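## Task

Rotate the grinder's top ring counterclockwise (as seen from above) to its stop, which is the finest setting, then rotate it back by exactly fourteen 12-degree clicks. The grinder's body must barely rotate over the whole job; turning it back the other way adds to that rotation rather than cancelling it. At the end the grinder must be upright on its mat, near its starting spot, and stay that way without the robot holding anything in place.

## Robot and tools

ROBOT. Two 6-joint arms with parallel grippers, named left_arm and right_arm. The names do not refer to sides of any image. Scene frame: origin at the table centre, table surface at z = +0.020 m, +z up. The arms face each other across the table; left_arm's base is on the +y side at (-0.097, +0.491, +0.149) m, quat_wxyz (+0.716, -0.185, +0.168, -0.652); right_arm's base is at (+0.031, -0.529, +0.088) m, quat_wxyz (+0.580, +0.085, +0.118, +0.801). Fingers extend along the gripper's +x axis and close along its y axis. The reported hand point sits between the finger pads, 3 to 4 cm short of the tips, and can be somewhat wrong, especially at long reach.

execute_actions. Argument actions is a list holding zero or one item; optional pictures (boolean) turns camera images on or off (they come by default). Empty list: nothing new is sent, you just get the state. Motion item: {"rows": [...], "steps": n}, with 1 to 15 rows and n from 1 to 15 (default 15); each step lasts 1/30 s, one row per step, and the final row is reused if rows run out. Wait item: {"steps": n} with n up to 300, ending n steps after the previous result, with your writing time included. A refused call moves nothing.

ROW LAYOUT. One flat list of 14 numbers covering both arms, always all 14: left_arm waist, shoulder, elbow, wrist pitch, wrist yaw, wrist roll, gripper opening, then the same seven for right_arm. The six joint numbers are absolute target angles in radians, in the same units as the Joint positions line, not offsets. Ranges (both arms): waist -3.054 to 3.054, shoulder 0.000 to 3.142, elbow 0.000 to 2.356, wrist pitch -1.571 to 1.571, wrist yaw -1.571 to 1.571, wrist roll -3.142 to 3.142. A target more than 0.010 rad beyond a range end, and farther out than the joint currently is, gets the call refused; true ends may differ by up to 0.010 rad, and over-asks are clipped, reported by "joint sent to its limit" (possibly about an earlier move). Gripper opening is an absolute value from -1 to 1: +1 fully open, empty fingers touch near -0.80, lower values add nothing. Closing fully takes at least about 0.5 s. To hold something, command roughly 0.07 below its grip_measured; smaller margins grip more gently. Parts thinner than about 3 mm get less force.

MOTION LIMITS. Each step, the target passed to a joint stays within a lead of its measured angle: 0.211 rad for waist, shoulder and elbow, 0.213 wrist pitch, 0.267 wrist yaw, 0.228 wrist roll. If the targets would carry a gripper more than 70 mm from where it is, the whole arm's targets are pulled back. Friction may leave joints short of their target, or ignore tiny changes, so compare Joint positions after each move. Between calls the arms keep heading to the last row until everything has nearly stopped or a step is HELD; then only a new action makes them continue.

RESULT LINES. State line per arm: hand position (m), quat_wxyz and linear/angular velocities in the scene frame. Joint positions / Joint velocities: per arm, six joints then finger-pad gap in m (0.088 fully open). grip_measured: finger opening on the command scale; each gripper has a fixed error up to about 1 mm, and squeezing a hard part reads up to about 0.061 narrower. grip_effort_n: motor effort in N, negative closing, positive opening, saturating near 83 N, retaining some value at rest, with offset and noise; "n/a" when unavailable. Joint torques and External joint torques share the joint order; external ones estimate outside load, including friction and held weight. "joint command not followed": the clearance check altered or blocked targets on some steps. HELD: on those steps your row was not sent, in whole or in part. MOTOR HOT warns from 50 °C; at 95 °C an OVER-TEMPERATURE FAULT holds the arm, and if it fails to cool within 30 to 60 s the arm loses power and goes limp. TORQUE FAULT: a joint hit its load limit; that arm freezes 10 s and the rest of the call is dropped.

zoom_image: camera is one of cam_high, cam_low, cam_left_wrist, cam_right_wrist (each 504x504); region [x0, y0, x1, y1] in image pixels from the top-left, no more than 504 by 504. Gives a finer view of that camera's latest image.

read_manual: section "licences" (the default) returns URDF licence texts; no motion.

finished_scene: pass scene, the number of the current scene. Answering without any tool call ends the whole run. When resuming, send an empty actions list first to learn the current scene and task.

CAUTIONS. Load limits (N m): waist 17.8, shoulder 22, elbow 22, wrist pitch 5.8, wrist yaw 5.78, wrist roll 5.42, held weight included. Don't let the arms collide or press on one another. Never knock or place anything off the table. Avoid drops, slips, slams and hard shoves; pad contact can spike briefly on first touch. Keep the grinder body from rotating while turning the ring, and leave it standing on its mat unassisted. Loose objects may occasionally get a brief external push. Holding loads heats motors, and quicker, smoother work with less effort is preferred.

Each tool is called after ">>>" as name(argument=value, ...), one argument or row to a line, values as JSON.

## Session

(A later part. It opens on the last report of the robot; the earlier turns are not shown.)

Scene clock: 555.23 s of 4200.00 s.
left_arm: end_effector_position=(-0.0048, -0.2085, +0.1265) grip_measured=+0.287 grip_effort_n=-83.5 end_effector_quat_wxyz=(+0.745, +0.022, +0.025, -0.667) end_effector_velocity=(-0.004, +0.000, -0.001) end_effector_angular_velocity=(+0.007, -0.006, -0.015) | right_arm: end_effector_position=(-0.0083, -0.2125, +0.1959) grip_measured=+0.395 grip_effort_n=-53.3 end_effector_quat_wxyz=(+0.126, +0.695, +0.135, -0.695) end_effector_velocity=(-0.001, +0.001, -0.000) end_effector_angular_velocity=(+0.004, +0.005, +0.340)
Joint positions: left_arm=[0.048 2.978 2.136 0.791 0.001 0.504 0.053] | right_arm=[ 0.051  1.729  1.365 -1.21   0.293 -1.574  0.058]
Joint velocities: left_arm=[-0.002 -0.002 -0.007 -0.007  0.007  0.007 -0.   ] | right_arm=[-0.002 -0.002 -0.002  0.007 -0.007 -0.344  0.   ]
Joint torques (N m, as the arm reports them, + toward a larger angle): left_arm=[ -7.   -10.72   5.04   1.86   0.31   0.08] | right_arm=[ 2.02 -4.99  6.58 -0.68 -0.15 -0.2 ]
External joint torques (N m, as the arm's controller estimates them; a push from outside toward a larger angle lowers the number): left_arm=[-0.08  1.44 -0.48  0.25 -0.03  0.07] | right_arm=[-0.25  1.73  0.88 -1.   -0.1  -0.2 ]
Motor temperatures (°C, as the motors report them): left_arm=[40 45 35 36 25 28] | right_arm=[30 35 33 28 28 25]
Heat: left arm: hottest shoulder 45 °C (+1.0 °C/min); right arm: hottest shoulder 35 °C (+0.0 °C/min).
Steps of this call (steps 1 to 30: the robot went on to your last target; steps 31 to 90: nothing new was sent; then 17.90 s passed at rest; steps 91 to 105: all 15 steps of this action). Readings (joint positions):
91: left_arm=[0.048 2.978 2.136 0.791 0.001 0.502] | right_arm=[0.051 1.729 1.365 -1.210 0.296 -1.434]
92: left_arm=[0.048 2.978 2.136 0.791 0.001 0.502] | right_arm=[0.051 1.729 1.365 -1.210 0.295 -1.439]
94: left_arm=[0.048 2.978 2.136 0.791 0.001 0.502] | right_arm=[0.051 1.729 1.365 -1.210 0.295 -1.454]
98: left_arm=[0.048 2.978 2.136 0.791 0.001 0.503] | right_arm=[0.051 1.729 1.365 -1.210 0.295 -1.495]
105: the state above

>>> execute_actions(
  actions=[
    {"rows":[[0.05,3.0,2.14,0.79,0,0.506,0.18,0.052,1.738,1.37,-1.222,0.291,-1.62,0.385],[0.05,3.0,2.14,0.79,0,0.506,0.18,0.052,1.738,1.37,-1.222,0.291,-1.632,0.385],[0.05,3.0,2.14,0.79,0,0.506,0.18,0.052,1.738,1.37,-1.222,0.291,-1.644,0.385],[0.05,3.0,2.14,0.79,0,0.506,0.18,0.052,1.738,1.37,-1.222,0.291,-1.656,0.385],[0.05,3.0,2.14,0.79,0,0.506,0.18,0.052,1.738,1.37,-1.222,0.291,-1.668,0.385],[0.05,3.0,2.14,0.79,0,0.506,0.18,0.052,1.738,1.37,-1.222,0.291,-1.68,0.385],[0.05,3.0,2.14,0.79,0,0.506,0.18,0.052,1.738,1.37,-1.222,0.291,-1.692,0.385],[0.05,3.0,2.14,0.79,0,0.506,0.18,0.052,1.738,1.37,-1.222,0.291,-1.704,0.385],[0.05,3.0,2.14,0.79,0,0.506,0.18,0.052,1.738,1.37,-1.222,0.291,-1.716,0.385],[0.05,3.0,2.14,0.79,0,0.506,0.18,0.052,1.738,1.37,-1.222,0.291,-1.728,0.385],[0.05,3.0,2.14,0.79,0,0.506,0.18,0.052,1.738,1.37,-1.222,0.291,-1.74,0.385],[0.05,3.0,2.14,0.79,0,0.506,0.18,0.052,1.738,1.37,-1.222,0.291,-1.752,0.385],[0.05,3.0,2.14,0.79,0,0.506,0.18,0.052,1.738,1.37,-1.222,0.291,-1.764,0.385],[0.05,3.0,2.14,0.79,0,0.506,0.18,0.052,1.738,1.37,-1.222,0.291,-1.776,0.385],[0.05,3.0,2.14,0.79,0,0.506,0.18,0.052,1.738,1.37,-1.222,0.291,-1.788,0.385]],"steps":15},
  ],
  pictures=false,
)

Scene clock: 565.00 s of 4200.00 s.
left_arm: end_effector_position=(-0.0048, -0.2085, +0.1265) grip_measured=+0.287 grip_effort_n=-83.5 end_effector_quat_wxyz=(+0.745, +0.023, +0.025, -0.667) end_effector_velocity=(+0.000, -0.001, +0.001) end_effector_angular_velocity=(+0.005, -0.007, +0.003) | right_arm: end_effector_position=(-0.0086, -0.2127, +0.1959) grip_measured=+0.395 grip_effort_n=-53.3 end_effector_quat_wxyz=(+0.186, +0.680, +0.195, -0.682) end_effector_velocity=(+0.003, -0.003, -0.000) end_effector_angular_velocity=(-0.016, -0.019, +0.363)
Joint positions: left_arm=[0.048 2.978 2.136 0.791 0.001 0.506 0.053] | right_arm=[ 0.051  1.729  1.365 -1.21   0.291 -1.75   0.058]
Joint velocities: left_arm=[-0.002 -0.002  0.002 -0.007 -0.007  0.007 -0.   ] | right_arm=[-0.002  0.002  0.002 -0.022  0.007 -0.359 -0.   ]
Joint torques (N m, as the arm reports them, + toward a larger angle): left_arm=[ -7.01 -10.69   5.06   1.87   0.32   0.03] | right_arm=[ 1.94 -5.05  6.47 -0.64 -0.06 -0.19]
External joint torques (N m, as the arm's controller estimates them; a push from outside toward a larger angle lowers the number): left_arm=[ 0.02  1.43 -0.45  0.28 -0.04  0.02] | right_arm=[-0.3   1.62  0.85 -0.92  0.   -0.19]
Motor temperatures (°C, as the motors report them): left_arm=[40 45 35 36 25 28] | right_arm=[30 34 33 28 28 25]
Heat: left arm: hottest shoulder 45 °C (+1.0 °C/min); right arm: hottest shoulder 34 °C (-1.0 °C/min).
Steps of this call (steps 1 to 30: the robot went on to your last target; steps 31 to 90: nothing new was sent; then 6.27 s passed at rest; steps 91 to 105: all 15 steps of this action). Readings (joint positions):
91: left_arm=[0.048 2.978 2.136 0.791 0.001 0.505] | right_arm=[0.051 1.729 1.365 -1.210 0.293 -1.610]
92: left_arm=[0.048 2.978 2.136 0.791 0.001 0.505] | right_arm=[0.051 1.729 1.365 -1.210 0.293 -1.615]
94: left_arm=[0.048 2.978 2.136 0.791 0.001 0.505] | right_arm=[0.051 1.729 1.365 -1.210 0.293 -1.629]
98: left_arm=[0.048 2.978 2.136 0.791 0.001 0.505] | right_arm=[0.051 1.729 1.365 -1.210 0.292 -1.669]
105: the state above

>>> execute_actions(
  actions=[
    {"rows":[[0.05,3.0,2.14,0.79,0,0.506,0.18,0.052,1.738,1.37,-1.222,0.291,-1.795,0.385],[0.05,3.0,2.14,0.79,0,0.506,0.18,0.052,1.738,1.37,-1.222,0.291,-1.807,0.385],[0.05,3.0,2.14,0.79,0,0.506,0.18,0.052,1.738,1.37,-1.222,0.291,-1.819,0.385],[0.05,3.0,2.14,0.79,0,0.506,0.18,0.052,1.738,1.37,-1.222,0.291,-1.831,0.385],[0.05,3.0,2.14,0.79,0,0.506,0.18,0.052,1.738,1.37,-1.222,0.291,-1.843,0.385],[0.05,3.0,2.14,0.79,0,0.506,0.18,0.052,1.738,1.37,-1.222,0.291,-1.855,0.385],[0.05,3.0,2.14,0.79,0,0.506,0.18,0.052,1.738,1.37,-1.222,0.291,-1.867,0.385],[0.05,3.0,2.14,0.79,0,0.506,0.18,0.052,1.738,1.37,-1.222,0.291,-1.879,0.385],[0.05,3.0,2.14,0.79,0,0.506,0.18,0.052,1.738,1.37,-1.222,0.291,-1.891,0.385],[0.05,3.0,2.14,0.79,0,0.506,0.18,0.052,1.738,1.37,-1.222,0.291,-1.903,0.385],[0.05,3.0,2.14,0.79,0,0.506,0.18,0.052,1.738,1.37,-1.222,0.291,-1.915,0.385],[0.05,3.0,2.14,0.79,0,0.506,0.18,0.052,1.738,1.37,-1.222,0.291,-1.927,0.385],[0.05,3.0,2.14,0.79,0,0.506,0.18,0.052,1.738,1.37,-1.222,0.291,-1.939,0.385],[0.05,3.0,2.14,0.79,0,0.506,0.18,0.052,1.738,1.37,-1.222,0.291,-1.951,0.385],[0.05,3.0,2.14,0.79,0,0.506,0.18,0.052,1.738,1.37,-1.222,0.291,-1.963,0.385]],"steps":15},
  ],
  pictures=false,
)

Scene clock: 578.00 s of 4200.00 s.
left_arm: end_effector_position=(-0.0050, -0.2085, +0.1267) grip_measured=+0.287 grip_effort_n=-83.5 end_effector_quat_wxyz=(+0.744, +0.023, +0.024, -0.667) end_effector_velocity=(-0.001, -0.000, +0.003) end_effector_angular_velocity=(-0.012, +0.006, -0.005) | right_arm: end_effector_position=(-0.0088, -0.2130, +0.1959) grip_measured=+0.395 grip_effort_n=-53.3 end_effector_quat_wxyz=(+0.246, +0.660, +0.254, -0.662) end_effector_velocity=(+0.002, +0.001, +0.001) end_effector_angular_velocity=(+0.015, -0.006, +0.338)
Joint positions: left_arm=[0.048 2.978 2.136 0.791 0.001 0.508 0.053] | right_arm=[ 0.051  1.729  1.365 -1.211  0.289 -1.926  0.058]
Joint velocities: left_arm=[-0.002 -0.002 -0.002  0.007  0.007 -0.007 -0.   ] | right_arm=[-0.002 -0.007 -0.002  0.007  0.007 -0.344 -0.   ]
Joint torques (N m, as the arm reports them, + toward a larger angle): left_arm=[ -6.96 -10.69   5.11   1.85   0.32  -0.04] | right_arm=[ 1.99 -4.92  6.46 -0.55 -0.05 -0.13]
External joint torques (N m, as the arm's controller estimates them; a push from outside toward a larger angle lowers the number): left_arm=[-0.02  1.47 -0.42  0.24 -0.03 -0.05] | right_arm=[-0.2   1.83  0.79 -0.83 -0.01 -0.12]
Motor temperatures (°C, as the motors report them): left_arm=[40 45 35 36 25 28] | right_arm=[30 34 33 28 28 25]
Heat: left arm: hottest shoulder 45 °C (+1.0 °C/min); right arm: hottest shoulder 34 °C (-1.0 °C/min).
Steps of this call (steps 1 to 30: the robot went on to your last target; steps 31 to 90: nothing new was sent; then 9.50 s passed at rest; steps 91 to 105: all 15 steps of this action). Readings (joint positions):
91: left_arm=[0.048 2.978 2.136 0.791 0.001 0.506] | right_arm=[0.051 1.729 1.365 -1.210 0.291 -1.785]
92: left_arm=[0.048 2.978 2.136 0.791 0.001 0.506] | right_arm=[0.051 1.729 1.365 -1.210 0.291 -1.789]
94: left_arm=[0.048 2.978 2.136 0.791 0.001 0.506] | right_arm=[0.051 1.729 1.365 -1.211 0.290 -1.803]
98: left_arm=[0.048 2.978 2.136 0.791 0.001 0.507] | right_arm=[0.051 1.729 1.365 -1.211 0.290 -1.844]
105: the state above

>>> execute_actions(
  actions=[
    {"rows":[[0.05,3.0,2.14,0.79,0,0.506,0.18,0.052,1.738,1.37,-1.222,0.291,-1.97,0.385],[0.05,3.0,2.14,0.79,0,0.506,0.18,0.052,1.738,1.37,-1.222,0.291,-1.982,0.385],[0.05,3.0,2.14,0.79,0,0.506,0.18,0.052,1.738,1.37,-1.222,0.291,-1.994,0.385],[0.05,3.0,2.14,0.79,0,0.506,0.18,0.052,1.738,1.37,-1.222,0.291,-2.006,0.385],[0.05,3.0,2.14,0.79,0,0.506,0.18,0.052,1.738,1.37,-1.222,0.291,-2.018,0.385],[0.05,3.0,2.14,0.79,0,0.506,0.18,0.052,1.738,1.37,-1.222,0.291,-2.03,0.385],[0.05,3.0,2.14,0.79,0,0.506,0.18,0.052,1.738,1.37,-1.222,0.291,-2.042,0.385],[0.05,3.0,2.14,0.79,0,0.506,0.18,0.052,1.738,1.37,-1.222,0.291,-2.054,0.385],[0.05,3.0,2.14,0.79,0,0.506,0.18,0.052,1.738,1.37,-1.222,0.291,-2.066,0.385],[0.05,3.0,2.14,0.79,0,0.506,0.18,0.052,1.738,1.37,-1.222,0.291,-2.078,0.385],[0.05,3.0,2.14,0.79,0,0.506,0.18,0.052,1.738,1.37,-1.222,0.291,-2.09,0.385],[0.05,3.0,2.14,0.79,0,0.506,0.18,0.052,1.738,1.37,-1.222,0.291,-2.102,0.385],[0.05,3.0,2.14,0.79,0,0.506,0.18,0.052,1.738,1.37,-1.222,0.291,-2.114,0.385],[0.05,3.0,2.14,0.79,0,0.506,0.18,0.052,1.738,1.37,-1.222,0.291,-2.126,0.385],[0.05,3.0,2.14,0.79,0,0.506,0.18,0.052,1.738,1.37,-1.222,0.291,-2.138,0.385]],"steps":15},
  ],
  pictures=true,
)

Scene clock: 588.47 s of 4200.00 s.
left_arm: end_effector_position=(-0.0050, -0.2085, +0.1267) grip_measured=+0.287 grip_effort_n=-83.5 end_effector_quat_wxyz=(+0.744, +0.024, +0.023, -0.667) end_effector_velocity=(-0.004, -0.000, +0.001) end_effector_angular_velocity=(-0.003, +0.007, +0.002) | right_arm: end_effector_position=(-0.0088, -0.2133, +0.1959) grip_measured=+0.395 grip_effort_n=-53.3 end_effector_quat_wxyz=(+0.303, +0.636, +0.310, -0.638) end_effector_velocity=(+0.004, -0.001, -0.001) end_effector_angular_velocity=(-0.003, -0.013, +0.369)
Joint positions: left_arm=[0.048 2.978 2.136 0.791 0.001 0.51  0.053] | right_arm=[ 0.051  1.729  1.365 -1.212  0.289 -2.101  0.058]
Joint velocities: left_arm=[-0.007  0.002 -0.002  0.007 -0.007 -0.007  0.   ] | right_arm=[-0.007 -0.002 -0.002 -0.007  0.007 -0.374 -0.   ]
Joint torques (N m, as the arm reports them, + toward a larger angle): left_arm=[ -6.96 -10.69   5.09   1.86   0.32  -0.07] | right_arm=[ 1.97 -4.87  6.64 -0.49  0.05 -0.13]
External joint torques (N m, as the arm's controller estimates them; a push from outside toward a larger angle lowers the number): left_arm=[ 0.19  1.41 -0.41  0.25 -0.04 -0.08] | right_arm=[-0.23  1.82  1.   -0.76  0.1  -0.13]
Motor temperatures (°C, as the motors report them): left_arm=[40 46 35 36 25 28] | right_arm=[30 34 33 28 27 25]
Heat: left arm: hottest shoulder 46 °C (+1.0 °C/min); right arm: hottest shoulder 34 °C (-1.0 °C/min).
Steps of this call (steps 1 to 30: the robot went on to your last target; steps 31 to 90: nothing new was sent; then 6.97 s passed at rest; steps 91 to 105: all 15 steps of this action). Readings (joint positions):
91: left_arm=[0.048 2.978 2.136 0.791 0.001 0.508] | right_arm=[0.051 1.729 1.365 -1.211 0.289 -1.960]
92: left_arm=[0.048 2.978 2.136 0.791 0.001 0.508] | right_arm=[0.051 1.729 1.365 -1.211 0.289 -1.964]
94: left_arm=[0.048 2.978 2.136 0.791 0.001 0.508] | right_arm=[0.051 1.729 1.365 -1.212 0.289 -1.978]
98: left_arm=[0.048 2.978 2.136 0.791 0.001 0.509] | right_arm=[0.051 1.729 1.365 -1.212 0.289 -2.018]
105: the state above

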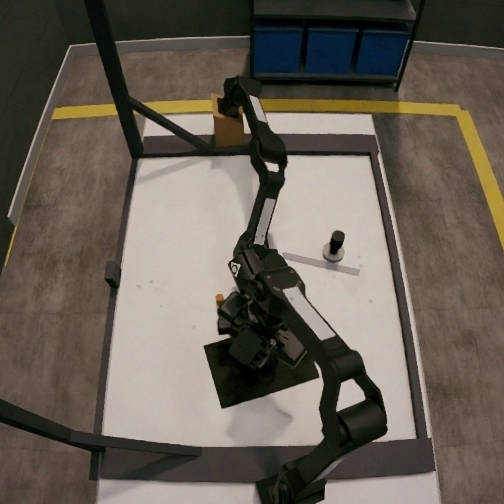

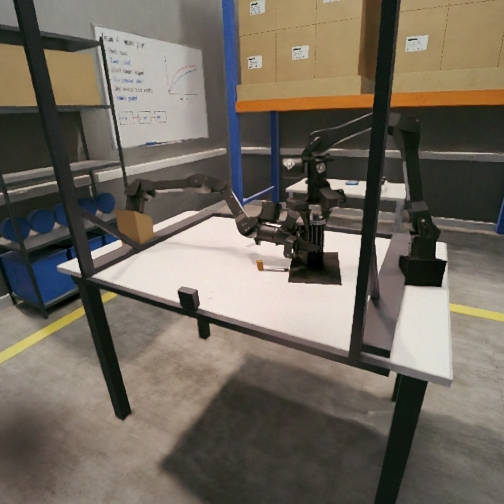

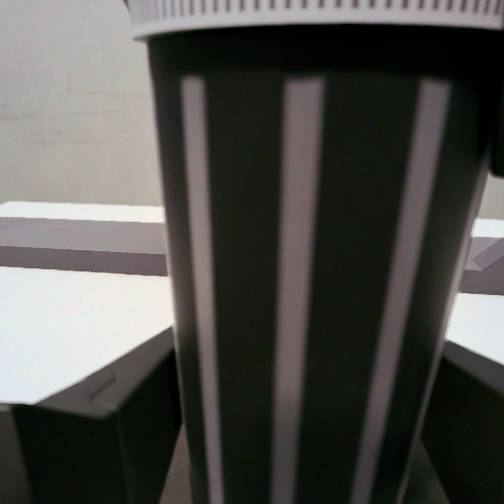

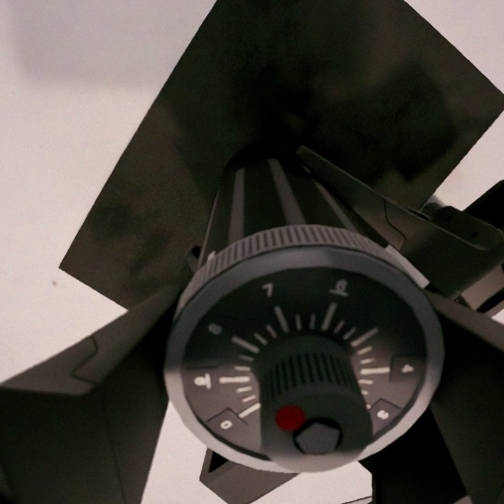

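>>> execute_actions(
  actions=[
    {"rows":[[0.05,3.0,2.14,0.79,0,0.506,0.18,0.052,1.738,1.37,-1.222,0.291,-2.145,0.385],[0.05,3.0,2.14,0.79,0,0.506,0.18,0.052,1.738,1.37,-1.222,0.291,-2.157,0.385],[0.05,3.0,2.14,0.79,0,0.506,0.18,0.052,1.738,1.37,-1.222,0.291,-2.169,0.385],[0.05,3.0,2.14,0.79,0,0.506,0.18,0.052,1.738,1.37,-1.222,0.291,-2.181,0.385],[0.05,3.0,2.14,0.79,0,0.506,0.18,0.052,1.738,1.37,-1.222,0.291,-2.193,0.385],[0.05,3.0,2.14,0.79,0,0.506,0.18,0.052,1.738,1.37,-1.222,0.291,-2.205,0.385],[0.05,3.0,2.14,0.79,0,0.506,0.18,0.052,1.738,1.37,-1.222,0.291,-2.217,0.385],[0.05,3.0,2.14,0.79,0,0.506,0.18,0.052,1.738,1.37,-1.222,0.291,-2.229,0.385],[0.05,3.0,2.14,0.79,0,0.506,0.18,0.052,1.738,1.37,-1.222,0.291,-2.241,0.385],[0.05,3.0,2.14,0.79,0,0.506,0.18,0.052,1.738,1.37,-1.222,0.291,-2.253,0.385],[0.05,3.0,2.14,0.79,0,0.506,0.18,0.052,1.738,1.37,-1.222,0.291,-2.265,0.385],[0.05,3.0,2.14,0.79,0,0.506,0.18,0.052,1.738,1.37,-1.222,0.291,-2.277,0.385],[0.05,3.0,2.14,0.79,0,0.506,0.18,0.052,1.738,1.37,-1.222,0.291,-2.289,0.385],[0.05,3.0,2.14,0.79,0,0.506,0.18,0.052,1.738,1.37,-1.222,0.291,-2.301,0.385],[0.05,3.0,2.14,0.79,0,0.506,0.18,0.052,1.738,1.37,-1.222,0.291,-2.313,0.385]],"steps":15},
  ],
  pictures=false,
)

Scene clock: 607.77 s of 4200.00 s.
left_arm: end_effector_position=(-0.0053, -0.2086, +0.1268) grip_measured=+0.287 grip_effort_n=-83.5 end_effector_quat_wxyz=(+0.744, +0.024, +0.023, -0.667) end_effector_velocity=(-0.002, +0.001, -0.002) end_effector_angular_velocity=(+0.012, +0.009, -0.001) | right_arm: end_effector_position=(-0.0088, -0.2136, +0.1959) grip_measured=+0.395 grip_effort_n=-53.3 end_effector_quat_wxyz=(+0.358, +0.607, +0.365, -0.609) end_effector_velocity=(-0.001, -0.003, +0.000) end_effector_angular_velocity=(-0.006, +0.002, +0.393)
Joint positions: left_arm=[0.047 2.978 2.136 0.791 0.001 0.511 0.053] | right_arm=[ 0.051  1.729  1.365 -1.214  0.288 -2.276  0.058]
Joint velocities: left_arm=[-0.002 -0.002 -0.007 -0.007 -0.007 -0.007 -0.   ] | right_arm=[ 0.002 -0.002 -0.002 -0.007 -0.007 -0.388 -0.   ]
Joint torques (N m, as the arm reports them, + toward a larger angle): left_arm=[ -6.96 -10.7    5.05   1.87   0.32  -0.11] | right_arm=[ 2.16 -4.98  6.64 -0.42  0.05 -0.18]
External joint torques (N m, as the arm's controller estimates them; a push from outside toward a larger angle lowers the number): left_arm=[ 0.07  1.36 -0.42  0.28 -0.03 -0.12] | right_arm=[-0.1   1.65  1.03 -0.68  0.09 -0.19]
Motor temperatures (°C, as the motors report them): left_arm=[40 46 35 36 25 28] | right_arm=[30 34 32 28 27 25]
Heat: left arm: hottest shoulder 46 °C (+1.0 °C/min); right arm: hottest shoulder 34 °C (-1.0 °C/min).
Steps of this call (steps 1 to 30: the robot went on to your last target; steps 31 to 90: nothing new was sent; then 15.80 s passed at rest; steps 91 to 105: all 15 steps of this action). Readings (joint positions):
91: left_arm=[0.047 2.978 2.136 0.791 0.001 0.510] | right_arm=[0.051 1.729 1.365 -1.213 0.288 -2.135]
92: left_arm=[0.047 2.978 2.136 0.791 0.001 0.510] | right_arm=[0.051 1.729 1.365 -1.213 0.288 -2.139]
94: left_arm=[0.047 2.978 2.136 0.791 0.001 0.510] | right_arm=[0.051 1.729 1.365 -1.213 0.288 -2.154]
98: left_arm=[0.047 2.978 2.136 0.791 0.001 0.510] | right_arm=[0.051 1.729 1.365 -1.213 0.288 -2.194]
105: the state above

>>> execute_actions(
  actions=[
    {"rows":[[0.05,3.0,2.14,0.79,0,0.506,0.18,0.052,1.738,1.37,-1.222,0.291,-2.32,0.385],[0.05,3.0,2.14,0.79,0,0.506,0.18,0.052,1.738,1.37,-1.222,0.291,-2.332,0.385],[0.05,3.0,2.14,0.79,0,0.506,0.18,0.052,1.738,1.37,-1.222,0.291,-2.344,0.385],[0.05,3.0,2.14,0.79,0,0.506,0.18,0.052,1.738,1.37,-1.222,0.291,-2.356,0.385],[0.05,3.0,2.14,0.79,0,0.506,0.18,0.052,1.738,1.37,-1.222,0.291,-2.368,0.385],[0.05,3.0,2.14,0.79,0,0.506,0.18,0.052,1.738,1.37,-1.222,0.291,-2.38,0.385],[0.05,3.0,2.14,0.79,0,0.506,0.18,0.052,1.738,1.37,-1.222,0.291,-2.392,0.385],[0.05,3.0,2.14,0.79,0,0.506,0.18,0.052,1.738,1.37,-1.222,0.291,-2.404,0.385],[0.05,3.0,2.14,0.79,0,0.506,0.18,0.052,1.738,1.37,-1.222,0.291,-2.416,0.385],[0.05,3.0,2.14,0.79,0,0.506,0.18,0.052,1.738,1.37,-1.222,0.291,-2.428,0.385],[0.05,3.0,2.14,0.79,0,0.506,0.18,0.052,1.738,1.37,-1.222,0.291,-2.44,0.385],[0.05,3.0,2.14,0.79,0,0.506,0.18,0.052,1.738,1.37,-1.222,0.291,-2.452,0.385],[0.05,3.0,2.14,0.79,0,0.506,0.18,0.052,1.738,1.37,-1.222,0.291,-2.464,0.385],[0.05,3.0,2.14,0.79,0,0.506,0.18,0.052,1.738,1.37,-1.222,0.291,-2.476,0.385],[0.05,3.0,2.14,0.79,0,0.506,0.18,0.052,1.738,1.37,-1.222,0.291,-2.488,0.385]],"steps":15},
  ],
  pictures=false,
)

Scene clock: 616.67 s of 4200.00 s.
left_arm: end_effector_position=(-0.0054, -0.2086, +0.1266) grip_measured=+0.287 grip_effort_n=-83.5 end_effector_quat_wxyz=(+0.744, +0.025, +0.023, -0.667) end_effector_velocity=(-0.004, +0.000, -0.001) end_effector_angular_velocity=(+0.003, +0.023, -0.013) | right_arm: end_effector_position=(-0.0088, -0.2138, +0.1959) grip_measured=+0.395 grip_effort_n=-53.3 end_effector_quat_wxyz=(+0.410, +0.573, +0.416, -0.575) end_effector_velocity=(-0.002, +0.001, +0.002) end_effector_angular_velocity=(+0.009, +0.024, +0.352)
Joint positions: left_arm=[0.047 2.978 2.136 0.791 0.001 0.512 0.053] | right_arm=[ 0.051  1.729  1.365 -1.215  0.288 -2.451  0.058]
Joint velocities: left_arm=[-0.002 -0.002 -0.007 -0.007  0.007 -0.022 -0.   ] | right_arm=[-0.002 -0.007  0.002  0.007 -0.022 -0.359 -0.   ]
Joint torques (N m, as the arm reports them, + toward a larger angle): left_arm=[ -6.89 -10.71   5.1    1.85   0.33  -0.12] | right_arm=[ 1.89 -4.78  6.62 -0.35  0.11 -0.17]
External joint torques (N m, as the arm's controller estimates them; a push from outside toward a larger angle lowers the number): left_arm=[ 0.14  1.34 -0.37  0.27 -0.02 -0.13] | right_arm=[-0.36  1.95  0.95 -0.61  0.15 -0.17]
Motor temperatures (°C, as the motors report them): left_arm=[40 46 35 36 25 28] | right_arm=[30 34 32 27 27 25]
Heat: left arm: hottest shoulder 46 °C (+1.0 °C/min); right arm: hottest shoulder 34 °C (-1.0 °C/min).
Steps of this call (steps 1 to 30: the robot went on to your last target; steps 31 to 90: nothing new was sent; then 5.40 s passed at rest; steps 91 to 105: all 15 steps of this action). Readings (joint positions):
91: left_arm=[0.047 2.978 2.136 0.791 0.001 0.511] | right_arm=[0.051 1.729 1.365 -1.214 0.288 -2.311]
92: left_arm=[0.047 2.978 2.136 0.791 0.001 0.511] | right_arm=[0.051 1.729 1.365 -1.214 0.288 -2.316]
94: left_arm=[0.047 2.978 2.136 0.791 0.001 0.511] | right_arm=[0.051 1.729 1.365 -1.214 0.288 -2.330]
98: left_arm=[0.047 2.978 2.136 0.791 0.001 0.511] | right_arm=[0.051 1.729 1.365 -1.214 0.288 -2.369]
105: the state above

>>> execute_actions(
  actions=[
    {"rows":[[0.05,3.0,2.14,0.79,0,0.506,0.18,0.052,1.738,1.37,-1.222,0.291,-2.495,0.385],[0.05,3.0,2.14,0.79,0,0.506,0.18,0.052,1.738,1.37,-1.222,0.291,-2.507,0.385],[0.05,3.0,2.14,0.79,0,0.506,0.18,0.052,1.738,1.37,-1.222,0.291,-2.519,0.385],[0.05,3.0,2.14,0.79,0,0.506,0.18,0.052,1.738,1.37,-1.222,0.291,-2.531,0.385],[0.05,3.0,2.14,0.79,0,0.506,0.18,0.052,1.738,1.37,-1.222,0.291,-2.543,0.385],[0.05,3.0,2.14,0.79,0,0.506,0.18,0.052,1.738,1.37,-1.222,0.291,-2.555,0.385],[0.05,3.0,2.14,0.79,0,0.506,0.18,0.052,1.738,1.37,-1.222,0.291,-2.567,0.385],[0.05,3.0,2.14,0.79,0,0.506,0.18,0.052,1.738,1.37,-1.222,0.291,-2.579,0.385],[0.05,3.0,2.14,0.79,0,0.506,0.18,0.052,1.738,1.37,-1.222,0.291,-2.591,0.385],[0.05,3.0,2.14,0.79,0,0.506,0.18,0.052,1.738,1.37,-1.222,0.291,-2.603,0.385],[0.05,3.0,2.14,0.79,0,0.506,0.18,0.052,1.738,1.37,-1.222,0.291,-2.615,0.385],[0.05,3.0,2.14,0.79,0,0.506,0.18,0.052,1.738,1.37,-1.222,0.291,-2.627,0.385],[0.05,3.0,2.14,0.79,0,0.506,0.18,0.052,1.738,1.37,-1.222,0.291,-2.639,0.385],[0.05,3.0,2.14,0.79,0,0.506,0.18,0.052,1.738,1.37,-1.222,0.291,-2.651,0.385],[0.05,3.0,2.14,0.79,0,0.506,0.18,0.052,1.738,1.37,-1.222,0.291,-2.663,0.385]],"steps":15},
  ],
  pictures=true,
)

Scene clock: 624.00 s of 4200.00 s.
left_arm: end_effector_position=(-0.0056, -0.2086, +0.1267) grip_measured=+0.287 grip_effort_n=-83.5 end_effector_quat_wxyz=(+0.744, +0.025, +0.022, -0.667) end_effector_velocity=(-0.006, +0.000, -0.002) end_effector_angular_velocity=(+0.013, -0.021, -0.007) | right_arm: end_effector_position=(-0.0087, -0.2140, +0.1959) grip_measured=+0.395 grip_effort_n=-53.3 end_effector_quat_wxyz=(+0.459, +0.535, +0.464, -0.536) end_effector_velocity=(-0.000, -0.003, -0.001) end_effector_angular_velocity=(-0.014, +0.016, +0.340)
Joint positions: left_arm=[0.047 2.978 2.136 0.791 0.001 0.513 0.053] | right_arm=[ 0.051  1.729  1.365 -1.216  0.288 -2.625  0.058]
Joint velocities: left_arm=[-0.007  0.002 -0.002 -0.007 -0.007  0.022 -0.   ] | right_arm=[-0.007 -0.002 -0.002 -0.007 -0.022 -0.344 -0.   ]
Joint torques (N m, as the arm reports them, + toward a larger angle): left_arm=[ -6.89 -10.74   5.06   1.87   0.32  -0.17] | right_arm=[ 1.95 -4.89  6.51 -0.27  0.08 -0.1 ]
External joint torques (N m, as the arm's controller estimates them; a push from outside toward a larger angle lowers the number): left_arm=[ 0.15  1.37 -0.44  0.27 -0.03 -0.18] | right_arm=[-0.27  1.78  0.93 -0.49  0.1  -0.1 ]
Motor temperatures (°C, as the motors report them): left_arm=[40 46 35 36 25 28] | right_arm=[30 34 32 27 27 25]
Heat: left arm: hottest shoulder 46 °C (+1.0 °C/min); right arm: hottest shoulder 34 °C (-1.0 °C/min).
Steps of this call (steps 1 to 30: the robot went on to your last target; steps 31 to 90: nothing new was sent; then 3.83 s passed at rest; steps 91 to 105: all 15 steps of this action). Readings (joint positions):
91: left_arm=[0.047 2.978 2.136 0.791 0.001 0.512] | right_arm=[0.051 1.729 1.365 -1.215 0.288 -2.486]
92: left_arm=[0.047 2.978 2.136 0.791 0.001 0.512] | right_arm=[0.051 1.729 1.365 -1.215 0.288 -2.490]
94: left_arm=[0.047 2.978 2.136 0.791 0.001 0.512] | right_arm=[0.051 1.729 1.365 -1.215 0.288 -2.504]
98: left_arm=[0.047 2.978 2.136 0.791 0.001 0.512] | right_arm=[0.051 1.729 1.365 -1.216 0.288 -2.545]
105: the state above

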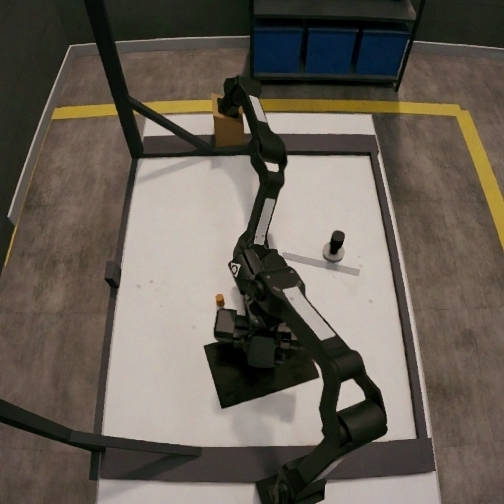

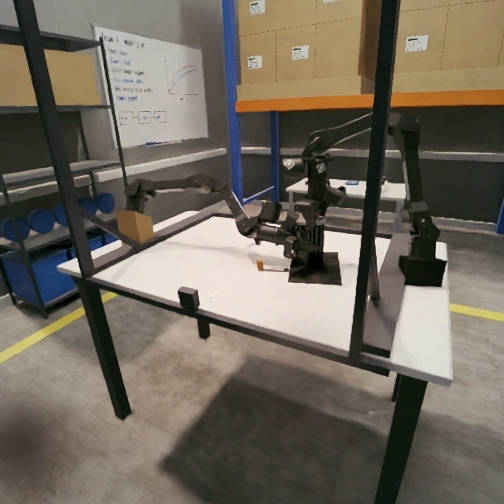

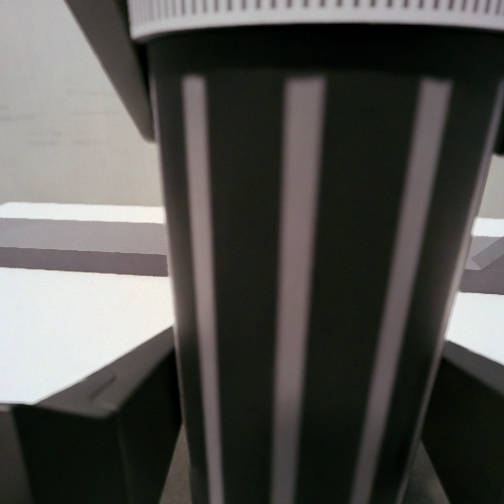

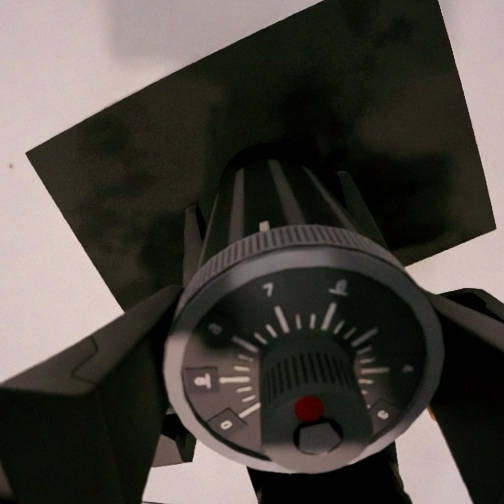

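>>> execute_actions(
  actions=[
    {"rows":[[0.05,3.0,2.14,0.79,0,0.506,0.18,0.052,1.738,1.37,-1.222,0.291,-2.63,0.42],[0.05,3.0,2.14,0.79,0,0.506,0.18,0.052,1.738,1.37,-1.222,0.291,-2.63,0.45],[0.05,3.0,2.14,0.79,0,0.506,0.18,0.052,1.738,1.37,-1.222,0.291,-2.63,0.48],[0.05,3.0,2.14,0.79,0,0.506,0.18,0.052,1.738,1.37,-1.222,0.291,-2.63,0.52],[0.05,3.0,2.14,0.79,0,0.506,0.18,0.052,1.738,1.37,-1.222,0.291,-2.63,0.56],[0.05,3.0,2.14,0.79,0,0.506,0.18,0.052,1.738,1.37,-1.222,0.291,-2.63,0.56],[0.05,3.0,2.14,0.79,0,0.506,0.18,0.053,1.736,1.382,-1.235,0.291,-2.63,0.56],[0.05,3.0,2.14,0.79,0,0.506,0.18,0.054,1.734,1.394,-1.248,0.291,-2.63,0.56],[0.05,3.0,2.14,0.79,0,0.506,0.18,0.055,1.732,1.406,-1.261,0.291,-2.63,0.56],[0.05,3.0,2.14,0.79,0,0.506,0.18,0.056,1.73,1.418,-1.274,0.291,-2.63,0.56],[0.05,3.0,2.14,0.79,0,0.506,0.18,0.057,1.728,1.43,-1.287,0.291,-2.63,0.56],[0.05,3.0,2.14,0.79,0,0.506,0.18,0.058,1.726,1.442,-1.3,0.291,-2.63,0.56],[0.05,3.0,2.14,0.79,0,0.506,0.18,0.059,1.724,1.454,-1.313,0.291,-2.63,0.56],[0.05,3.0,2.14,0.79,0,0.506,0.18,0.06,1.722,1.465,-1.326,0.291,-2.63,0.56],[0.05,3.0,2.14,0.79,0,0.506,0.18,0.062,1.72,1.475,-1.339,0.291,-2.63,0.56]],"steps":15},
  ],
  pictures=false,
)

>>> execute_actions(
  actions=[
    {"rows":[[0.05,3.0,2.14,0.79,0,0.506,0.18,0.066,1.722,1.495,-1.357,0.291,-2.63,0.56],[0.05,3.0,2.14,0.79,0,0.506,0.18,0.071,1.725,1.515,-1.375,0.291,-2.63,0.56],[0.05,3.0,2.14,0.79,0,0.506,0.18,0.075,1.727,1.535,-1.393,0.291,-2.63,0.56],[0.05,3.0,2.14,0.79,0,0.506,0.18,0.08,1.73,1.556,-1.412,0.291,-2.63,0.56],[0.05,3.0,2.14,0.79,0,0.506,0.18,0.084,1.732,1.577,-1.431,0.291,-2.58,0.56],[0.05,3.0,2.14,0.79,0,0.506,0.18,0.088,1.735,1.598,-1.45,0.291,-2.5,0.56],[0.05,3.0,2.14,0.79,0,0.506,0.18,0.093,1.737,1.619,-1.469,0.291,-2.4,0.56],[0.05,3.0,2.14,0.79,0,0.506,0.18,0.097,1.74,1.64,-1.488,0.291,-2.28,0.56],[0.05,3.0,2.14,0.79,0,0.506,0.18,0.102,1.742,1.661,-1.507,0.291,-2.15,0.56],[0.05,3.0,2.14,0.79,0,0.506,0.18,0.106,1.745,1.682,-1.526,0.291,-2.02,0.56],[0.05,3.0,2.14,0.79,0,0.506,0.18,0.11,1.747,1.703,-1.545,0.291,-1.89,0.56],[0.05,3.0,2.14,0.79,0,0.506,0.18,0.115,1.75,1.724,-1.565,0.29,-1.76,0.56],[0.05,3.0,2.14,0.79,0,0.506,0.18,0.115,1.75,1.724,-1.565,0.29,-1.63,0.56],[0.05,3.0,2.14,0.79,0,0.506,0.18,0.115,1.75,1.724,-1.565,0.29,-1.5,0.56],[0.05,3.0,2.14,0.79,0,0.506,0.18,0.115,1.75,1.724,-1.565,0.29,-1.37,0.56]],"steps":15},
  ],
  pictures=true,
)

Scene clock: 649.13 s of 4200.00 s.
left_arm: end_effector_position=(-0.0052, -0.2085, +0.1264) grip_measured=+0.287 grip_effort_n=-83.5 end_effector_quat_wxyz=(+0.744, +0.024, +0.024, -0.667) end_effector_velocity=(+0.000, +0.001, -0.005) end_effector_angular_velocity=(+0.011, +0.038, +0.005) | right_arm: end_effector_position=(-0.0046, -0.2145, +0.2131) grip_measured=+0.553 grip_effort_n=17.4 end_effector_quat_wxyz=(+0.469, +0.529, +0.464, -0.533) end_effector_velocity=(+0.010, +0.008, +0.082) end_effector_angular_velocity=(+0.005, +0.009, +0.043)
Joint positions: left_arm=[0.048 2.978 2.136 0.791 0.001 0.51  0.053] | right_arm=[ 0.057  1.729  1.435 -1.302  0.289 -2.634  0.066]
Joint velocities: left_arm=[ 0.002  0.002 -0.002 -0.007 -0.007 -0.037  0.   ] | right_arm=[ 0.037 -0.002  0.325 -0.33  -0.007 -0.007  0.001]
Joint torques (N m, as the arm reports them, + toward a larger angle): left_arm=[ -6.95 -10.76   5.09   1.9    0.34  -0.07] | right_arm=[ 2.21 -6.7   7.07 -0.08  0.04  0.15]
External joint torques (N m, as the arm's controller estimates them; a push from outside toward a larger angle lowers the number): left_arm=[-0.03  1.24 -0.36  0.31 -0.01 -0.09] | right_arm=[-0.1  -0.11  1.61 -0.25  0.08  0.15]
Motor temperatures (°C, as the motors report them): left_arm=[40 46 35 36 25 28] | right_arm=[30 34 32 27 27 25]
Heat: left arm: hottest shoulder 46 °C (+0.0 °C/min); right arm: hottest shoulder 34 °C (+0.0 °C/min).
Steps of this call (steps 1 to 30: the robot went on to your last target; steps 31 to 90: nothing new was sent; then 21.63 s passed at rest; steps 91 to 105: all 15 steps of this action). Readings (joint positions):
91: left_arm=[0.047 2.978 2.136 0.791 0.001 0.513] | right_arm=[0.051 1.729 1.365 -1.216 0.288 -2.657]
92: left_arm=[0.047 2.978 2.136 0.791 0.001 0.513] | right_arm=[0.051 1.729 1.365 -1.217 0.288 -2.651]
94: left_arm=[0.047 2.978 2.136 0.791 0.001 0.512] | right_arm=[0.051 1.729 1.365 -1.220 0.289 -2.643]
98: left_arm=[0.048 2.978 2.136 0.791 0.001 0.510] | right_arm=[0.051 1.729 1.369 -1.228 0.289 -2.636]
105: the state above

Scene clock: 649.63 s of 4200.00 s.
left_arm: end_effector_position=(-0.0050, -0.2085, +0.1262) grip_measured=+0.287 grip_effort_n=-83.5 end_effector_quat_wxyz=(+0.744, +0.023, +0.025, -0.667) end_effector_velocity=(-0.003, +0.000, -0.003) end_effector_angular_velocity=(+0.021, +0.010, -0.006) | right_arm: end_effector_position=(-0.0023, -0.2130, +0.2801) grip_measured=+0.557 grip_effort_n=17.9 end_effector_quat_wxyz=(+0.307, +0.632, +0.326, -0.632) end_effector_velocity=(+0.002, -0.002, +0.062) end_effector_angular_velocity=(+0.030, +0.069, -1.685)
Joint positions: left_arm=[0.048 2.978 2.136 0.791 0.001 0.507 0.053] | right_arm=[ 0.111  1.732  1.697 -1.542  0.289 -2.075  0.066]
Joint velocities: left_arm=[-0.002 -0.002 -0.002 -0.022 -0.007 -0.007 -0.   ] | right_arm=[ 0.051 -0.002  0.242 -0.198 -0.007  1.722 -0.   ]
Joint torques (N m, as the arm reports them, + toward a larger angle): left_arm=[ -6.99 -10.76   5.08   1.89   0.32  -0.01] | right_arm=[ 1.78 -3.8   6.37  0.05  0.    0.13]
External joint torques (N m, as the arm's controller estimates them; a push from outside toward a larger angle lowers the number): left_arm=[-0.07  1.2  -0.34  0.32 -0.02 -0.02] | right_arm=[-0.26  2.02  1.24 -0.21  0.05  0.12]
Motor temperatures (°C, as the motors report them): left_arm=[40 46 35 36 25 28] | right_arm=[30 34 32 27 27 25]
Heat: left arm: hottest shoulder 46 °C (+0.0 °C/min); right arm: hottest shoulder 34 °C (+0.0 °C/min).
Steps of this call (steps 1 to 15: all 15 steps of this action). Readings (joint positions):
1: left_arm=[0.048 2.978 2.136 0.791 0.001 0.508] | right_arm=[0.058 1.729 1.446 -1.315 0.289 -2.634]
2: left_arm=[0.048 2.978 2.136 0.791 0.001 0.507] | right_arm=[0.061 1.729 1.460 -1.330 0.289 -2.634]
4: left_arm=[0.048 2.978 2.136 0.791 0.001 0.507] | right_arm=[0.068 1.729 1.491 -1.363 0.289 -2.634]
8: left_arm=[0.048 2.978 2.136 0.791 0.001 0.507] | right_arm=[0.084 1.729 1.572 -1.434 0.289 -2.490]
15: the state above

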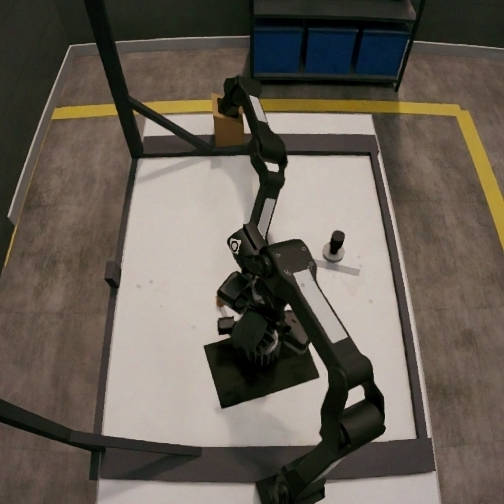

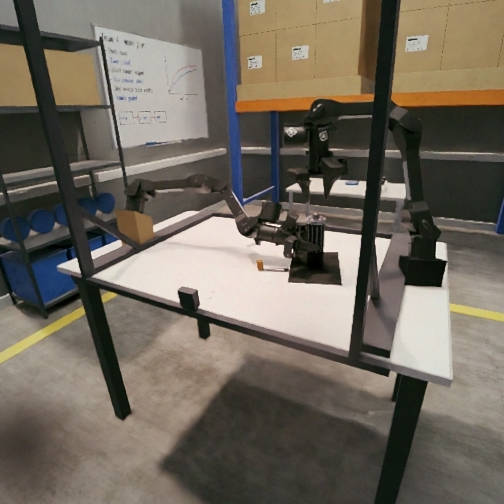

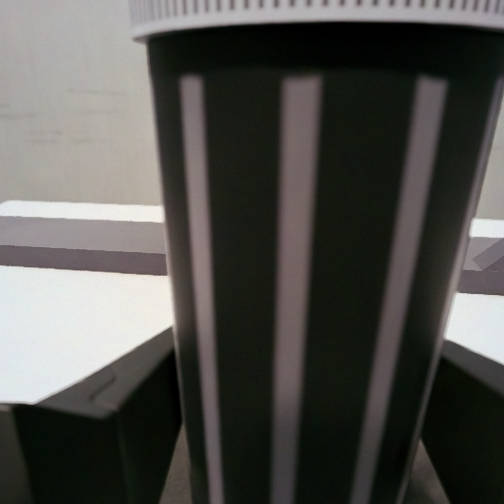

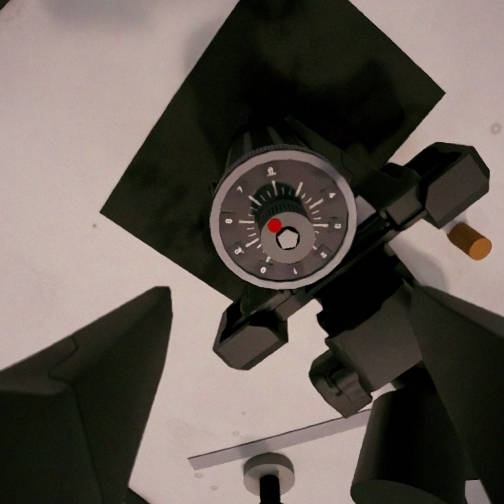

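>>> execute_actions(
  actions=[
    {"rows":[[0.05,3.0,2.14,0.79,0,0.506,0.18,0.115,1.75,1.724,-1.565,0.29,-1.3,0.56],[0.05,3.0,2.14,0.79,0,0.506,0.18,0.115,1.75,1.724,-1.565,0.29,-1.17,0.56],[0.05,3.0,2.14,0.79,0,0.506,0.18,0.115,1.75,1.724,-1.565,0.29,-1.04,0.56],[0.05,3.0,2.14,0.79,0,0.506,0.18,0.115,1.75,1.724,-1.565,0.29,-0.91,0.56],[0.05,3.0,2.14,0.79,0,0.506,0.18,0.115,1.75,1.724,-1.565,0.29,-0.78,0.56],[0.05,3.0,2.14,0.79,0,0.506,0.18,0.115,1.75,1.724,-1.565,0.29,-0.65,0.56],[0.05,3.0,2.14,0.79,0,0.506,0.18,0.115,1.75,1.724,-1.565,0.29,-0.52,0.56],[0.05,3.0,2.14,0.79,0,0.506,0.18,0.115,1.75,1.724,-1.565,0.29,-0.39,0.56],[0.05,3.0,2.14,0.79,0,0.506,0.18,0.115,1.75,1.724,-1.565,0.29,-0.26,0.56],[0.05,3.0,2.14,0.79,0,0.506,0.18,0.115,1.75,1.724,-1.565,0.29,-0.13,0.56],[0.05,3.0,2.14,0.79,0,0.506,0.18,0.115,1.75,1.724,-1.565,0.29,0,0.56],[0.05,3.0,2.14,0.79,0,0.506,0.18,0.115,1.75,1.724,-1.565,0.29,0.13,0.56],[0.05,3.0,2.14,0.79,0,0.506,0.18,0.115,1.75,1.724,-1.565,0.29,0.26,0.56],[0.05,3.0,2.14,0.79,0,0.506,0.18,0.115,1.75,1.724,-1.565,0.29,0.39,0.56],[0.05,3.0,2.14,0.79,0,0.506,0.18,0.115,1.75,1.724,-1.565,0.29,2.95,0.56]],"steps":15},
  ],
  pictures=false,
)

>>> execute_actions(
  actions=[
    {"steps":45},
  ],
  pictures=true,
)

Scene clock: 663.27 s of 4200.00 s.
left_arm: end_effector_position=(-0.0050, -0.2085, +0.1262) grip_measured=+0.287 grip_effort_n=-83.5 end_effector_quat_wxyz=(+0.744, +0.023, +0.025, -0.667) end_effector_velocity=(+0.001, +0.000, -0.002) end_effector_angular_velocity=(+0.015, +0.008, +0.014) | right_arm: end_effector_position=(-0.0021, -0.2142, +0.2824) grip_measured=+0.557 grip_effort_n=16.5 end_effector_quat_wxyz=(+0.208, -0.673, +0.200, +0.681) end_effector_velocity=(+0.003, -0.003, -0.000) end_effector_angular_velocity=(-0.025, +0.027, -1.697)
Joint positions: left_arm=[0.048 2.978 2.136 0.791 0.001 0.507 0.053] | right_arm=[ 0.114  1.738  1.714 -1.563  0.289 -0.554  0.066]
Joint velocities: left_arm=[-0.002 -0.002 -0.002 -0.007 -0.022 -0.007 -0.   ] | right_arm=[-0.007 -0.007 -0.007 -0.007 -0.007  1.692 -0.   ]
Joint torques (N m, as the arm reports them, + toward a larger angle): left_arm=[ -7.01 -10.81   5.07   1.88   0.32  -0.01] | right_arm=[ 2.15 -4.69  7.26  0.16 -0.02  0.16]
External joint torques (N m, as the arm's controller estimates them; a push from outside toward a larger angle lowers the number): left_arm=[ 0.03  1.3  -0.43  0.28 -0.04 -0.02] | right_arm=[-0.01  1.86  1.72 -0.18  0.01  0.15]
Motor temperatures (°C, as the motors report them): left_arm=[41 47 35 36 25 28] | right_arm=[30 34 33 27 27 25]
Heat: left arm: hottest shoulder 47 °C (+1.0 °C/min); right arm: hottest shoulder 34 °C (+0.0 °C/min).
Steps of this call (steps 1 to 45: the robot went on to your last target; steps 46 to 110: nothing new was sent; then 9.47 s passed at rest; steps 111 to 125: all 15 steps of this action). Readings (joint positions):
111: left_arm=[0.048 2.978 2.136 0.791 0.001 0.507] | right_arm=[0.113 1.738 1.714 -1.563 0.289 -1.358]
112: left_arm=[0.048 2.978 2.136 0.791 0.001 0.507] | right_arm=[0.114 1.738 1.714 -1.563 0.289 -1.314]
114: left_arm=[0.048 2.978 2.136 0.791 0.001 0.507] | right_arm=[0.114 1.738 1.714 -1.563 0.289 -1.198]
118: left_arm=[0.048 2.978 2.136 0.791 0.001 0.507] | right_arm=[0.114 1.738 1.714 -1.563 0.289 -0.963]
125: the state above

Scene clock: 664.77 s of 4200.00 s.
left_arm: end_effector_position=(-0.0050, -0.2085, +0.1262) grip_measured=+0.287 grip_effort_n=-83.5 end_effector_quat_wxyz=(+0.744, +0.023, +0.025, -0.667) end_effector_velocity=(-0.001, +0.000, -0.001) end_effector_angular_velocity=(+0.010, -0.006, +0.000) | right_arm: end_effector_position=(-0.0021, -0.2142, +0.2824) grip_measured=+0.558 grip_effort_n=13.3 end_effector_quat_wxyz=(+0.703, +0.034, +0.710, -0.024) end_effector_velocity=(-0.001, -0.002, +0.001) end_effector_angular_velocity=(-0.026, +0.043, -1.752)
Joint positions: left_arm=[0.048 2.978 2.136 0.791 0.001 0.507 0.053] | right_arm=[ 0.114  1.738  1.714 -1.563  0.289  2.084  0.066]
Joint velocities: left_arm=[-0.002 -0.002 -0.002 -0.007 -0.007  0.007 -0.   ] | right_arm=[-0.002 -0.002  0.002 -0.007 -0.022  1.751 -0.   ]
Joint torques (N m, as the arm reports them, + toward a larger angle): left_arm=[ -6.97 -10.76   5.11   1.88   0.32   0.  ] | right_arm=[ 1.99 -4.57  7.15  0.09  0.1   0.19]
External joint torques (N m, as the arm's controller estimates them; a push from outside toward a larger angle lowers the number): left_arm=[-0.05  1.34 -0.39  0.27 -0.02 -0.01] | right_arm=[-0.25  1.93  1.63 -0.21  0.05  0.19]
Motor temperatures (°C, as the motors report them): left_arm=[41 47 35 36 25 28] | right_arm=[30 34 33 27 27 25]
Heat: left arm: hottest shoulder 47 °C (+1.0 °C/min); right arm: hottest shoulder 34 °C (+0.0 °C/min).
Steps of this call (steps 1 to 45: the robot went on to your last target). Readings (joint positions):
1: left_arm=[0.048 2.978 2.136 0.791 0.001 0.507] | right_arm=[0.114 1.738 1.714 -1.563 0.289 -0.496]
2: left_arm=[0.048 2.978 2.136 0.791 0.001 0.507] | right_arm=[0.114 1.738 1.714 -1.563 0.289 -0.437]
4: left_arm=[0.048 2.978 2.136 0.791 0.001 0.507] | right_arm=[0.114 1.738 1.714 -1.563 0.289 -0.320]
8: left_arm=[0.048 2.978 2.136 0.791 0.001 0.507] | right_arm=[0.114 1.738 1.714 -1.563 0.289 -0.084]
45: the state above

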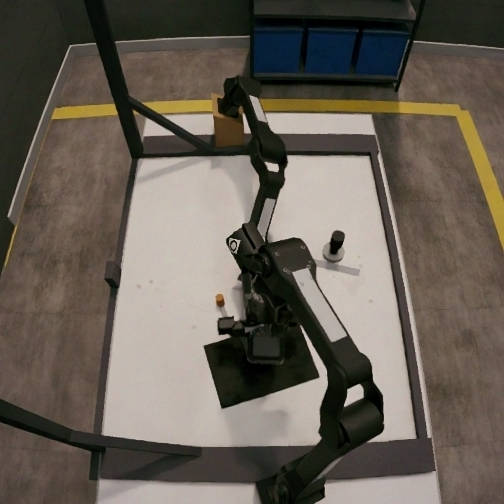

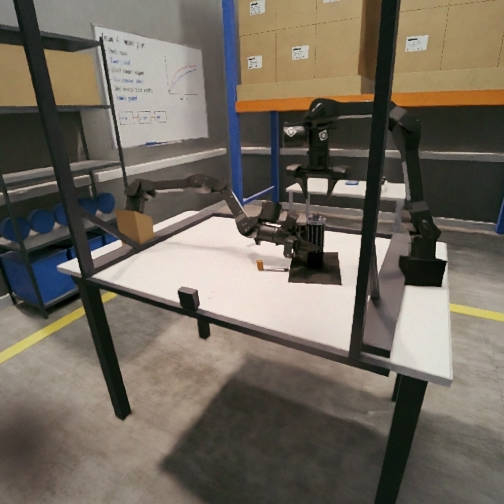

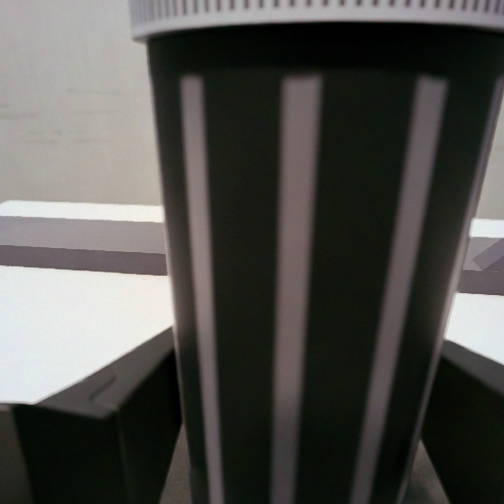

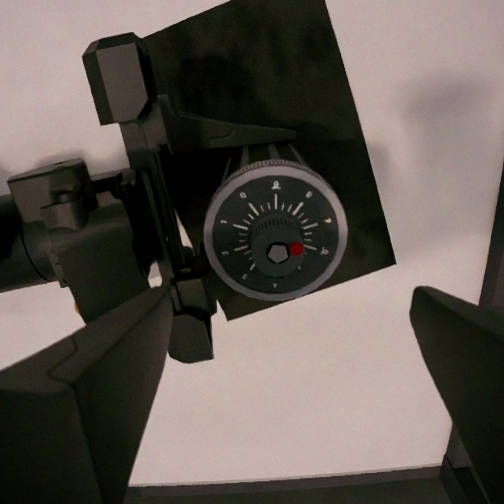

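>>> execute_actions(
  actions=[
    {"rows":[[0.05,3.0,2.14,0.79,0,0.506,0.18,0.11,1.747,1.703,-1.545,0.291,2.95,0.58],[0.05,3.0,2.14,0.79,0,0.506,0.18,0.106,1.745,1.682,-1.526,0.291,2.95,0.58],[0.05,3.0,2.14,0.79,0,0.506,0.18,0.102,1.742,1.661,-1.507,0.291,2.95,0.58],[0.05,3.0,2.14,0.79,0,0.506,0.18,0.097,1.74,1.64,-1.488,0.291,2.95,0.58],[0.05,3.0,2.14,0.79,0,0.506,0.18,0.093,1.737,1.619,-1.469,0.291,2.95,0.58],[0.05,3.0,2.14,0.79,0,0.506,0.18,0.088,1.735,1.598,-1.45,0.291,2.95,0.58],[0.05,3.0,2.14,0.79,0,0.506,0.18,0.084,1.732,1.577,-1.431,0.291,2.95,0.58],[0.05,3.0,2.14,0.79,0,0.506,0.18,0.08,1.73,1.556,-1.412,0.291,2.95,0.58],[0.05,3.0,2.14,0.79,0,0.506,0.18,0.075,1.727,1.535,-1.393,0.291,2.95,0.58],[0.05,3.0,2.14,0.79,0,0.506,0.18,0.071,1.725,1.515,-1.375,0.291,2.95,0.58],[0.05,3.0,2.14,0.79,0,0.506,0.18,0.066,1.722,1.495,-1.357,0.291,2.95,0.58],[0.05,3.0,2.14,0.79,0,0.506,0.18,0.062,1.72,1.475,-1.339,0.291,2.95,0.58]],"steps":15},
  ],
  pictures=true,
)

Scene clock: 673.33 s of 4200.00 s.
left_arm: end_effector_position=(-0.0050, -0.2085, +0.1262) grip_measured=+0.287 grip_effort_n=-83.5 end_effector_quat_wxyz=(+0.744, +0.023, +0.025, -0.667) end_effector_velocity=(+0.002, +0.001, -0.002) end_effector_angular_velocity=(+0.010, +0.008, +0.005) | right_arm: end_effector_position=(-0.0046, -0.2105, +0.2304) grip_measured=+0.576 grip_effort_n=18.4 end_effector_quat_wxyz=(+0.621, +0.336, +0.624, -0.335) end_effector_velocity=(-0.001, -0.010, -0.060) end_effector_angular_velocity=(-0.050, +0.004, -0.033)
Joint positions: left_arm=[0.048 2.978 2.136 0.791 0.001 0.507 0.053] | right_arm=[ 0.068  1.734  1.508 -1.361  0.289  2.946  0.067]
Joint velocities: left_arm=[ 0.002 -0.002 -0.002 -0.007 -0.007 -0.007 -0.   ] | right_arm=[-0.051 -0.007 -0.237  0.198 -0.022 -0.007 -0.   ]
Joint torques (N m, as the arm reports them, + toward a larger angle): left_arm=[ -7.02 -10.78   5.09   1.88   0.32  -0.01] | right_arm=[ 1.73 -7.51  4.74  0.35  0.07  0.13]
External joint torques (N m, as the arm's controller estimates them; a push from outside toward a larger angle lowers the number): left_arm=[-0.12  1.33 -0.41  0.28 -0.02 -0.02] | right_arm=[-0.74 -0.29 -1.28  0.04  0.05  0.13]
Motor temperatures (°C, as the motors report them): left_arm=[41 47 35 36 25 28] | right_arm=[30 34 33 27 27 25]
Heat: left arm: hottest shoulder 47 °C (+1.0 °C/min); right arm: hottest shoulder 34 °C (+0.0 °C/min).
Steps of this call (steps 1 to 45: the robot went on to your last target; steps 46 to 110: nothing new was sent; then 4.40 s passed at rest; steps 111 to 125: all 15 steps of this action). Readings (joint positions):
111: left_arm=[0.048 2.978 2.136 0.791 0.001 0.507] | right_arm=[0.114 1.738 1.714 -1.563 0.289 2.946]
112: left_arm=[0.048 2.978 2.136 0.791 0.001 0.507] | right_arm=[0.113 1.738 1.713 -1.555 0.289 2.946]
114: left_arm=[0.048 2.978 2.136 0.791 0.001 0.507] | right_arm=[0.111 1.738 1.699 -1.528 0.289 2.946]
118: left_arm=[0.048 2.978 2.136 0.791 0.001 0.507] | right_arm=[0.095 1.738 1.628 -1.463 0.289 2.946]
125: the state above

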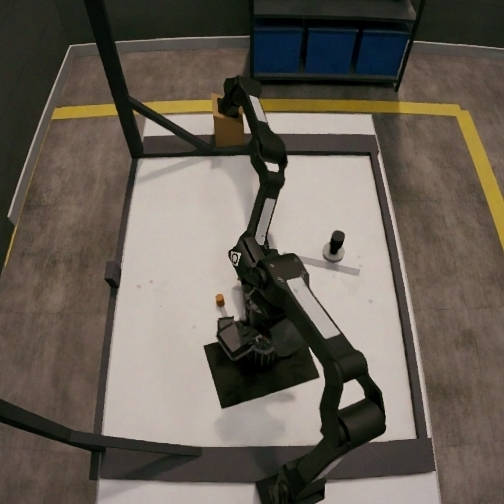

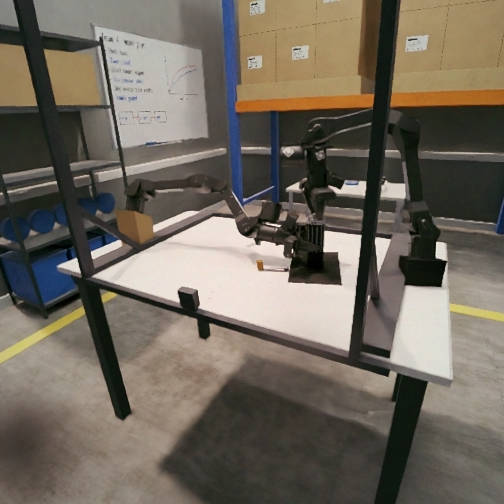

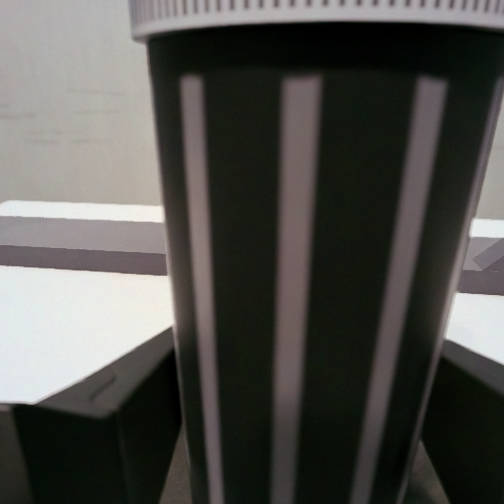

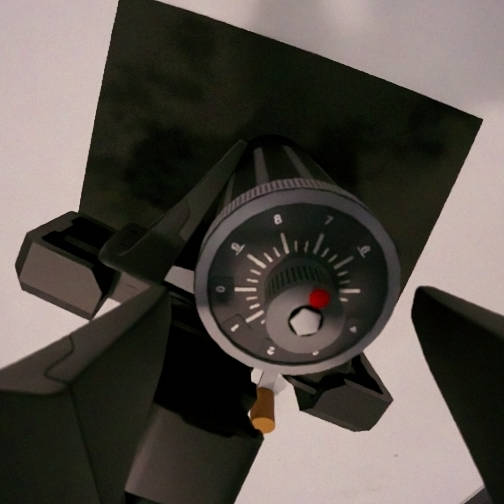

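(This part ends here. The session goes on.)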